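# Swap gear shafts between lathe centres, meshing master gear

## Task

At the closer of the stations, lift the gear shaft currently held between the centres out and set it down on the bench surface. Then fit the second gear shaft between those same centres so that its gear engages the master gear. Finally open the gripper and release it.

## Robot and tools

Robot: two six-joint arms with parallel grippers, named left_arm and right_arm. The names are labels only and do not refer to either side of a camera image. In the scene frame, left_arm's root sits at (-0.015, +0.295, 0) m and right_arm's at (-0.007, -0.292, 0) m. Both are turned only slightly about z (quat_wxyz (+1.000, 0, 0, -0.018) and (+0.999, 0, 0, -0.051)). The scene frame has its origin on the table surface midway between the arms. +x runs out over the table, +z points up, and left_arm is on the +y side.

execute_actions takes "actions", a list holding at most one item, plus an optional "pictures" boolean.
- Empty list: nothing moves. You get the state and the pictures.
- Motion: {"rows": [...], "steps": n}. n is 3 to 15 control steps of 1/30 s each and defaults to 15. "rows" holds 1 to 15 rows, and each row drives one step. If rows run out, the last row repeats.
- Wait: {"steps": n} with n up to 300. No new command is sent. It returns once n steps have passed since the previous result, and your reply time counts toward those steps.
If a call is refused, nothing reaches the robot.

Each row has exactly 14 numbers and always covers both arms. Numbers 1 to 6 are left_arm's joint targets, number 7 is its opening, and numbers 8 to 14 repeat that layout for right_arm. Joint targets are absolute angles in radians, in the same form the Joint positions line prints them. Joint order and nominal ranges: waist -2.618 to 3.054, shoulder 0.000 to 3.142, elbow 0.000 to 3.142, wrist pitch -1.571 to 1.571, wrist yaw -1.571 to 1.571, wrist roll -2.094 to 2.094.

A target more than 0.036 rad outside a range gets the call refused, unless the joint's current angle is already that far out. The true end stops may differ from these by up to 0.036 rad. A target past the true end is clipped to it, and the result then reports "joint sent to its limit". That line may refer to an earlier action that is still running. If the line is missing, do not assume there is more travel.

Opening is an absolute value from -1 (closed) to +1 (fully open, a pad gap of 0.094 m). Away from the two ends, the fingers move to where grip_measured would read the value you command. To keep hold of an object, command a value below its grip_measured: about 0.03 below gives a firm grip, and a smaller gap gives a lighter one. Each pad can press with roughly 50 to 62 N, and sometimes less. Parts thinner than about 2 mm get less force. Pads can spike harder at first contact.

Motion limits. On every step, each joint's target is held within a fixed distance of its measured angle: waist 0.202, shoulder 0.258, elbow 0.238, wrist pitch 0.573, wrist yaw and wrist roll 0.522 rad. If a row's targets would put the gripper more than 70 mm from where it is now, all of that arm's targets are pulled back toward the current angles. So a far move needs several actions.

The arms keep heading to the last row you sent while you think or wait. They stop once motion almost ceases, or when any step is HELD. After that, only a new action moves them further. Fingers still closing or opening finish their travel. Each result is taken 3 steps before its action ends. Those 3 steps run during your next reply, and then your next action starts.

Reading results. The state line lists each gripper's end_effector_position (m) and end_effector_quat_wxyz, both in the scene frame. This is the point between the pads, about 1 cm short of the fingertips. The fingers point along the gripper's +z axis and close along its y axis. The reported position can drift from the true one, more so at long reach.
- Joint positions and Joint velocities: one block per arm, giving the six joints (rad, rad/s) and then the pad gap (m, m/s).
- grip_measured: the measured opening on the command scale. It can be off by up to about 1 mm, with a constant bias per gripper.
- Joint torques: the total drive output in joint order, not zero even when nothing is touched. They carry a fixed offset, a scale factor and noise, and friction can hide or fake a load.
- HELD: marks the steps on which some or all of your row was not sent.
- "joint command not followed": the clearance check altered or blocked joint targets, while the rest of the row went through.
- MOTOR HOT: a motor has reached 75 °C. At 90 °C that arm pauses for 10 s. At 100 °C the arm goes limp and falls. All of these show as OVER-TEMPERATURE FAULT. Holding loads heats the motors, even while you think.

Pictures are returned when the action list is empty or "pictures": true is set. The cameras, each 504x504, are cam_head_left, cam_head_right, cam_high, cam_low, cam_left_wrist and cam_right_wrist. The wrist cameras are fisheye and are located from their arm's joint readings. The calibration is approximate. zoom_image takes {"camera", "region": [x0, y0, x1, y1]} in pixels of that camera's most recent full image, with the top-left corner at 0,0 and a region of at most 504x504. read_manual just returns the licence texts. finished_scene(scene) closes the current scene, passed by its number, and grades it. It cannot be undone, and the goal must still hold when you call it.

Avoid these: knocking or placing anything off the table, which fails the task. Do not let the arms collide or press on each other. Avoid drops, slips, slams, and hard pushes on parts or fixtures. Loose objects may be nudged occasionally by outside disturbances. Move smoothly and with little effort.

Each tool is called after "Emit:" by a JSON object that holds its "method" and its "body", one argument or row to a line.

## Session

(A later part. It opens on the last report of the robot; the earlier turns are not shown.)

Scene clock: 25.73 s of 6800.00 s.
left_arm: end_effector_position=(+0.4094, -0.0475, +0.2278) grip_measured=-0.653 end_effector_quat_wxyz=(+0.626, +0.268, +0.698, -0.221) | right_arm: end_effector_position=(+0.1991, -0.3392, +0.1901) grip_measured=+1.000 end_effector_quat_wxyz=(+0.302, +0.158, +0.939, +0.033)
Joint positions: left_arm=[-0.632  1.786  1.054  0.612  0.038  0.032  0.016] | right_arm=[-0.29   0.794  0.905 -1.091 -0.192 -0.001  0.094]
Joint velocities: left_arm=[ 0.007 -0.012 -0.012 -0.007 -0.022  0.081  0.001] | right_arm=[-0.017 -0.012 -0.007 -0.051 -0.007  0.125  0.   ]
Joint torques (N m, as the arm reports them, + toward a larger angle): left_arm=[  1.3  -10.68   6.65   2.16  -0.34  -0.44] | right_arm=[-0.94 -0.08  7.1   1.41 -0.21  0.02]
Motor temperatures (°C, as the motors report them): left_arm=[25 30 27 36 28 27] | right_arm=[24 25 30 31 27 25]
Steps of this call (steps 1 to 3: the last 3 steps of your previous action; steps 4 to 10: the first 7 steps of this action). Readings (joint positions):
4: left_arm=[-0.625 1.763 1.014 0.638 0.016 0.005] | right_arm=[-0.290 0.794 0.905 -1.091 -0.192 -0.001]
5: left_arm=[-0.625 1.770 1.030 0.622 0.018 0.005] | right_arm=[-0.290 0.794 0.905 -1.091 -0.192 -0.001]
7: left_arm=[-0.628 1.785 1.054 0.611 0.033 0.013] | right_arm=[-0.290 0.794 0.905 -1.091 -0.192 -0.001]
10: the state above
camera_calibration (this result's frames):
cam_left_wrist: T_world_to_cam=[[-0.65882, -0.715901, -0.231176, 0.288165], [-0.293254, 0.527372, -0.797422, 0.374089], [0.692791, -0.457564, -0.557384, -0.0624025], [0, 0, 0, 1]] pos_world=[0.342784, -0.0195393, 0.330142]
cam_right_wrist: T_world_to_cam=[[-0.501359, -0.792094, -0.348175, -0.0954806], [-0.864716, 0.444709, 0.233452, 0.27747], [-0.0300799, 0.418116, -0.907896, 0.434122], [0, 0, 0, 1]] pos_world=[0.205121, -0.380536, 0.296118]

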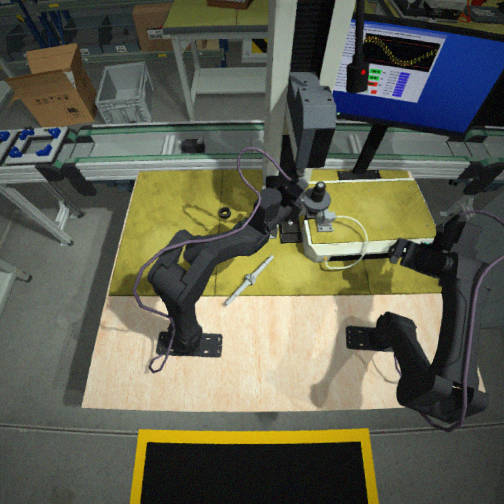

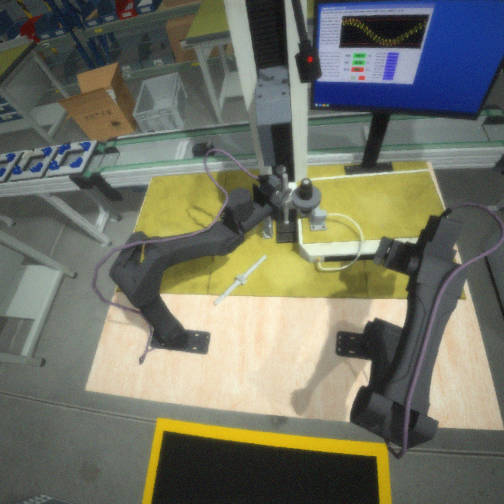

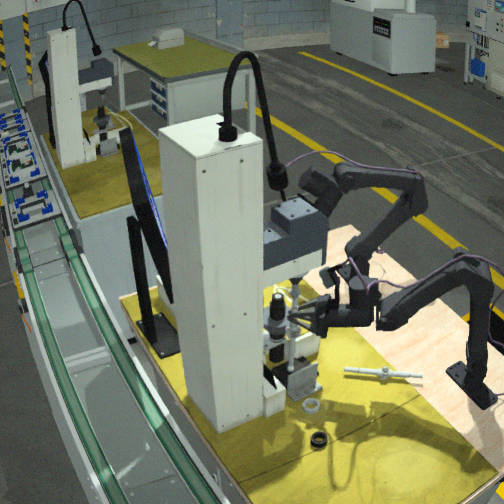

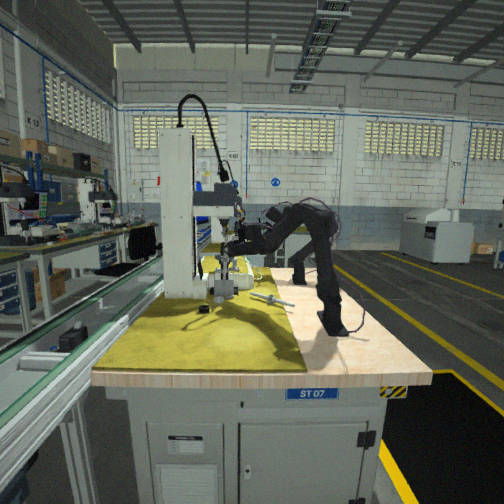

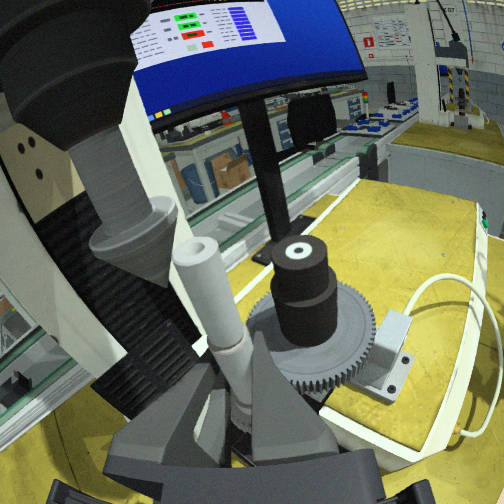

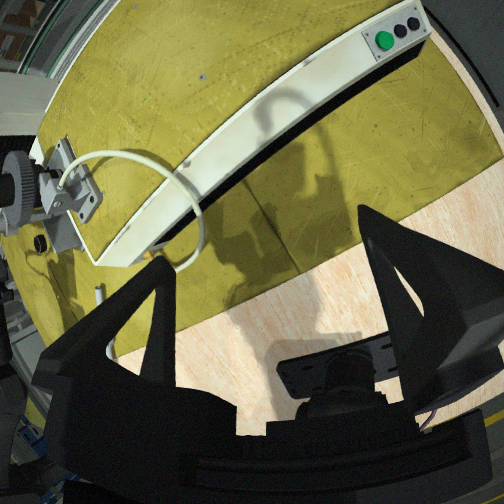

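Close. Repeat with stronger left wrist bias.

Emit:
{"method": "execute_actions", "body": {
  "actions": [
    {"rows":[[-0.616,1.72,0.97,0.67,0.004,-0.006,-0.9,-0.3,0.8,0.9,-1.1,-0.2,0,1]],"steps":13}
  ]
}}

Emit:
{"method": "execute_actions", "body": {
  "actions": [
    {"rows":[[-0.628,1.785,1.05,0.62,0.02,0.006,-0.9,-0.3,0.8,0.9,-1.1,-0.2,0,1]],"steps":8}
  ]
}}

Emit:
{"method": "execute_actions", "body": {
  "actions": [
    {"rows":[[-0.6,1.87,1.14,0.6,-0.05,-0.05,-0.9,-0.3,0.8,0.9,-1.1,-0.2,0,1],[-0.6,1.87,1.14,0.6,-0.07,-0.07,-0.9,-0.3,0.8,0.9,-1.1,-0.2,0,1],[-0.6,1.87,1.14,0.6,-0.07,-0.07,-0.9,-0.3,0.8,0.9,-1.1,-0.2,0,1],[-0.61,1.79,1.06,0.62,-0.02,-0.03,-0.9,-0.3,0.8,0.9,-1.1,-0.2,0,1],[-0.62,1.79,1.06,0.62,0.005,-0.01,-0.9,-0.3,0.8,0.9,-1.1,-0.2,0,1]],"steps":10}
  ],
  "pictures": true
}}

Scene clock: 26.23 s of 6800.00 s.
left_arm: end_effector_position=(+0.4043, -0.0332, +0.2280) grip_measured=-0.653 end_effector_quat_wxyz=(+0.633, +0.247, +0.699, -0.222) | right_arm: end_effector_position=(+0.1991, -0.3392, +0.1901) grip_measured=+1.000 end_effector_quat_wxyz=(+0.302, +0.158, +0.939, +0.033)
Joint positions: left_arm=[-0.623  1.747  0.986  0.661  0.02   0.004  0.016] | right_arm=[-0.29   0.794  0.905 -1.091 -0.192 -0.001  0.094]
Joint velocities: left_arm=[-0.002 -0.007 -0.002  0.037  0.022 -0.022  0.001] | right_arm=[-0.007  0.012  0.007 -0.007  0.007  0.066  0.   ]
Joint torques (N m, as the arm reports them, + toward a larger angle): left_arm=[  0.61 -12.9    5.13   2.18  -0.14  -0.08] | right_arm=[-0.96 -0.07  7.13  1.41 -0.22  0.02]
Motor temperatures (°C, as the motors report them): left_arm=[25 30 27 36 28 27] | right_arm=[24 25 30 31 27 25]
Steps of this call (steps 1 to 3: the last 3 steps of your previous action; steps 4 to 5: the robot went on to your last target; steps 6 to 15: the first 10 steps of this action). Readings (joint positions):
6: left_arm=[-0.632 1.781 1.045 0.620 0.038 0.035] | right_arm=[-0.290 0.794 0.905 -1.091 -0.192 -0.001]
7: left_arm=[-0.632 1.770 1.024 0.634 0.034 0.035] | right_arm=[-0.290 0.794 0.905 -1.091 -0.192 -0.001]
9: left_arm=[-0.625 1.750 0.993 0.650 0.022 0.019] | right_arm=[-0.290 0.794 0.905 -1.091 -0.192 -0.001]
13: left_arm=[-0.623 1.747 0.987 0.660 0.021 0.005] | right_arm=[-0.290 0.794 0.905 -1.091 -0.192 -0.001]
15: the state above

Scene clock: 26.50 s of 6800.00 s.
left_arm: end_effector_position=(+0.4070, -0.0359, +0.2272) grip_measured=-0.653 end_effector_quat_wxyz=(+0.630, +0.249, +0.701, -0.223) | right_arm: end_effector_position=(+0.1991, -0.3392, +0.1901) grip_measured=+1.000 end_effector_quat_wxyz=(+0.302, +0.158, +0.939, +0.033)
Joint positions: left_arm=[-0.623  1.76   1.005  0.648  0.022  0.004  0.016] | right_arm=[-0.29   0.794  0.905 -1.091 -0.192 -0.001  0.094]
Joint velocities: left_arm=[ 0.002 -0.012 -0.012  0.007 -0.007 -0.007  0.   ] | right_arm=[ 0.002  0.007  0.002  0.022  0.066 -0.125  0.   ]
Joint torques (N m, as the arm reports them, + toward a larger angle): left_arm=[-0.46 -8.4   8.98  1.81 -0.04  0.05] | right_arm=[-0.95 -0.07  7.11  1.41 -0.21  0.02]
Motor temperatures (°C, as the motors report them): left_arm=[25 30 27 36 28 27] | right_arm=[24 25 30 31 27 25]
Steps of this call (steps 1 to 3: the last 3 steps of your previous action; steps 4 to 8: the first 5 steps of this action). Readings (joint positions):
4: left_arm=[-0.623 1.750 0.990 0.658 0.019 0.002] | right_arm=[-0.290 0.794 0.905 -1.091 -0.192 -0.001]
5: left_arm=[-0.623 1.757 1.001 0.653 0.019 0.002] | right_arm=[-0.290 0.794 0.905 -1.091 -0.192 -0.001]
7: left_arm=[-0.623 1.760 1.005 0.648 0.022 0.004] | right_arm=[-0.290 0.794 0.905 -1.091 -0.192 -0.001]
8: the state above

Scene clock: 26.83 s of 6800.00 s.
left_arm: end_effector_position=(+0.4161, -0.0402, +0.2279) grip_measured=-0.653 end_effector_quat_wxyz=(+0.626, +0.242, +0.707, -0.223) | right_arm: end_effector_position=(+0.1991, -0.3392, +0.1901) grip_measured=+1.000 end_effector_quat_wxyz=(+0.302, +0.158, +0.939, +0.033)
Joint positions: left_arm=[-0.621  1.788  1.056  0.615  0.015 -0.011  0.016] | right_arm=[-0.29   0.794  0.905 -1.091 -0.192 -0.001  0.094]
Joint velocities: left_arm=[-0.002 -0.007  0.007 -0.007  0.007  0.066 -0.   ] | right_arm=[ 0.007 -0.017 -0.002 -0.007 -0.007  0.066  0.   ]
Joint torques (N m, as the arm reports them, + toward a larger angle): left_arm=[  0.06 -10.92   6.43   2.13  -0.14   0.  ] | right_arm=[-0.93 -0.07  7.13  1.41 -0.21  0.02]
Motor temperatures (°C, as the motors report them): left_arm=[25 30 27 36 28 27] | right_arm=[24 25 30 31 27 25]
Steps of this call (steps 1 to 3: the last 3 steps of your previous action; steps 4 to 10: the first 7 steps of this action). Readings (joint positions):
4: left_arm=[-0.623 1.764 1.014 0.641 0.020 -0.000] | right_arm=[-0.290 0.794 0.905 -1.091 -0.192 -0.001]
5: left_arm=[-0.623 1.771 1.030 0.626 0.019 -0.005] | right_arm=[-0.290 0.794 0.905 -1.091 -0.192 -0.001]
7: left_arm=[-0.621 1.788 1.056 0.614 0.013 -0.013] | right_arm=[-0.290 0.794 0.905 -1.091 -0.192 -0.001]
10: the state above
camera_calibration (this result's frames):
cam_left_wrist: T_world_to_cam=[[-0.63575, -0.747793, -0.191386, 0.277915], [-0.332544, 0.489091, -0.806353, 0.389154], [0.69659, -0.448994, -0.559613, -0.0643621], [0, 0, 0, 1]] pos_world=[0.350929, -0.011407, 0.330966]
cam_right_wrist: T_world_to_cam=[[-0.501359, -0.792094, -0.348175, -0.0954806], [-0.864716, 0.444709, 0.233452, 0.27747], [-0.0300799, 0.418116, -0.907896, 0.434122], [0, 0, 0, 1]] pos_world=[0.205121, -0.380536, 0.296118]

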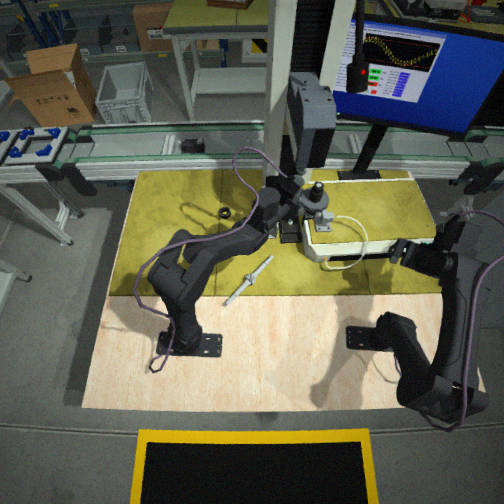

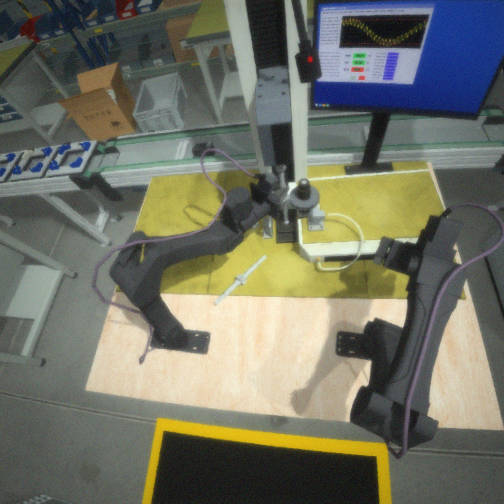

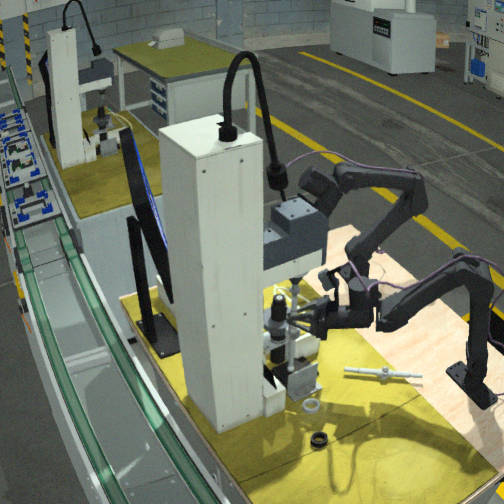

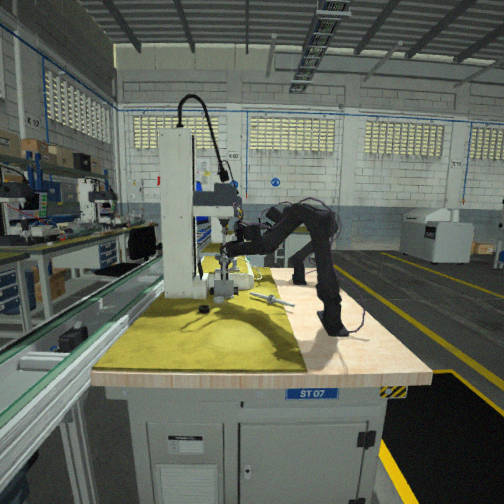

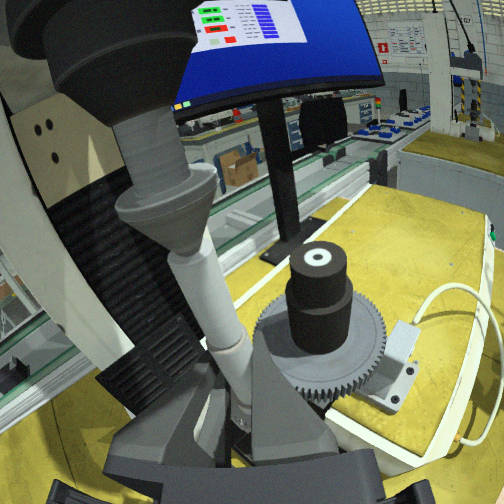

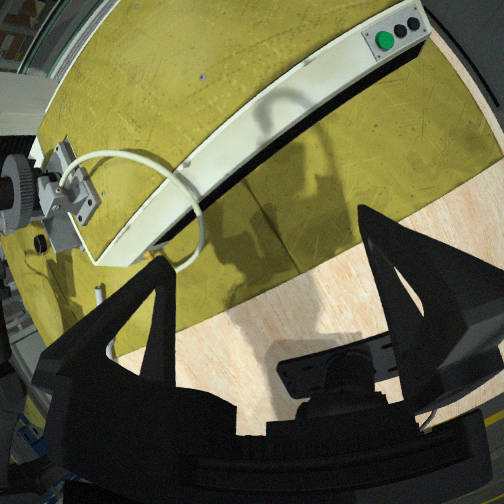

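In.

Emit:
{"method": "execute_actions", "body": {
  "actions": [
    {"rows":[[-0.621,1.788,1.056,0.615,0.015,-0.011,0,-0.3,0.8,0.9,-1.1,-0.2,0,1]],"steps":12}
  ]
}}

Emit:
{"method": "execute_actions", "body": {
  "actions": [
    {"rows":[[-0.621,1.56,0.81,0.63,0.015,-0.011,0,-0.3,0.8,0.9,-1.1,-0.2,0,1]],"steps":15}
  ]
}}

Emit:
{"method": "execute_actions", "body": {
  "actions": [
    {"steps":15}
  ]
}}

Emit:
{"method": "finished_scene", "body": {
  "scene": 2
}}

Scene clock: 27.23 s of 6800.00 s.
left_arm: end_effector_position=(+0.4161, -0.0403, +0.2280) grip_measured=-0.001 end_effector_quat_wxyz=(+0.626, +0.242, +0.707, -0.223) | right_arm: end_effector_position=(+0.1991, -0.3392, +0.1901) grip_measured=+1.000 end_effector_quat_wxyz=(+0.302, +0.158, +0.939, +0.033)
Joint positions: left_arm=[-0.621  1.788  1.056  0.615  0.015 -0.011  0.047] | right_arm=[-0.29   0.794  0.905 -1.091 -0.192 -0.001  0.094]
Joint velocities: left_arm=[ 0.027 -0.002 -0.012  0.007  0.066  0.066  0.   ] | right_arm=[-0.002 -0.012 -0.017 -0.051 -0.037 -0.007  0.   ]
Joint torques (N m, as the arm reports them, + toward a larger angle): left_arm=[  0.14 -11.06   6.25   2.09   0.01   0.03] | right_arm=[-0.91 -0.08  7.11  1.42 -0.21  0.03]
Motor temperatures (°C, as the motors report them): left_arm=[25 30 27 36 28 27] | right_arm=[24 25 30 31 27 25]
Steps of this call (steps 1 to 3: the last 3 steps of your previous action; steps 4 to 12: the first 9 steps of this action). Readings (joint positions):
4: left_arm=[-0.621 1.788 1.056 0.615 0.015 -0.011] | right_arm=[-0.290 0.794 0.905 -1.091 -0.192 -0.001]
5: left_arm=[-0.621 1.788 1.056 0.615 0.015 -0.011] | right_arm=[-0.290 0.794 0.905 -1.091 -0.192 -0.001]
7: left_arm=[-0.621 1.788 1.056 0.615 0.015 -0.011] | right_arm=[-0.290 0.794 0.905 -1.091 -0.192 -0.001]
11: left_arm=[-0.621 1.788 1.056 0.615 0.015 -0.011] | right_arm=[-0.290 0.794 0.905 -1.091 -0.192 -0.001]
12: the state above

Scene clock: 27.73 s of 6800.00 s.
left_arm: end_effector_position=(+0.3690, -0.0040, +0.2246) grip_measured=-0.001 end_effector_quat_wxyz=(+0.621, +0.243, +0.711, -0.222) | right_arm: end_effector_position=(+0.1991, -0.3392, +0.1901) grip_measured=+1.000 end_effector_quat_wxyz=(+0.302, +0.158, +0.939, +0.033)
Joint positions: left_arm=[-0.621  1.577  0.815  0.631  0.015 -0.011  0.047] | right_arm=[-0.29   0.794  0.905 -1.091 -0.192 -0.001  0.094]
Joint velocities: left_arm=[-0.017  0.007 -0.002 -0.022 -0.066 -0.066  0.   ] | right_arm=[-0.012 -0.017 -0.017  0.037  0.007 -0.007  0.   ]
Joint torques (N m, as the arm reports them, + toward a larger angle): left_arm=[ 0.05 -9.85  5.83  2.08 -0.01  0.02] | right_arm=[-0.92 -0.07  7.12  1.41 -0.21  0.03]
Motor temperatures (°C, as the motors report them): left_arm=[25 30 27 36 28 27] | right_arm=[24 25 30 31 27 25]
Steps of this call (steps 1 to 3: the last 3 steps of your previous action; steps 4 to 15: the first 12 steps of this action). Readings (joint positions):
4: left_arm=[-0.621 1.766 1.026 0.626 0.015 -0.011] | right_arm=[-0.290 0.794 0.905 -1.091 -0.192 -0.001]
5: left_arm=[-0.621 1.712 0.953 0.628 0.015 -0.011] | right_arm=[-0.290 0.794 0.905 -1.091 -0.192 -0.001]
7: left_arm=[-0.621 1.612 0.840 0.623 0.015 -0.011] | right_arm=[-0.290 0.794 0.905 -1.091 -0.192 -0.001]
11: left_arm=[-0.621 1.577 0.815 0.631 0.015 -0.011] | right_arm=[-0.290 0.794 0.905 -1.091 -0.192 -0.001]
15: the state above

Scene clock: 28.23 s of 6800.00 s.
left_arm: end_effector_position=(+0.3690, -0.0040, +0.2246) grip_measured=-0.001 end_effector_quat_wxyz=(+0.621, +0.243, +0.711, -0.222) | right_arm: end_effector_position=(+0.1991, -0.3392, +0.1901) grip_measured=+1.000 end_effector_quat_wxyz=(+0.302, +0.158, +0.939, +0.033)
Joint positions: left_arm=[-0.621  1.577  0.815  0.631  0.015 -0.011  0.047] | right_arm=[-0.29   0.794  0.905 -1.091 -0.192 -0.001  0.094]
Joint velocities: left_arm=[ 0.007  0.007 -0.002  0.007 -0.066 -0.007 -0.001] | right_arm=[ 0.012 -0.012  0.002  0.007  0.051  0.037  0.   ]
Joint torques (N m, as the arm reports them, + toward a larger angle): left_arm=[  0.01 -10.04   5.83   2.11  -0.01   0.03] | right_arm=[-0.93 -0.06  7.11  1.41 -0.21  0.03]
Motor temperatures (°C, as the motors report them): left_arm=[25 30 27 36 28 27] | right_arm=[24 25 30 31 27 25]
Kept back: nothing.
Steps of this call (steps 1 to 3: the last 3 steps of your previous action; steps 4 to 15: the robot went on to your last target). Readings (joint positions):
1: left_arm=[-0.621 1.577 0.815 0.631 0.015 -0.011] | right_arm=[-0.290 0.794 0.905 -1.091 -0.192 -0.001]
2: left_arm=[-0.621 1.577 0.815 0.631 0.015 -0.011] | right_arm=[-0.290 0.794 0.905 -1.091 -0.192 -0.001]
4: left_arm=[-0.621 1.577 0.815 0.631 0.015 -0.011] | right_arm=[-0.290 0.794 0.905 -1.091 -0.192 -0.001]
8: left_arm=[-0.621 1.577 0.815 0.631 0.015 -0.011] | right_arm=[-0.290 0.794 0.905 -1.091 -0.192 -0.001]
15: the state above
All arms were judged still, so your last target was given up. Only a new action makes them travel on or press farther. Fingers that are still opening or closing keep moving.

The scene is finished: the task was done.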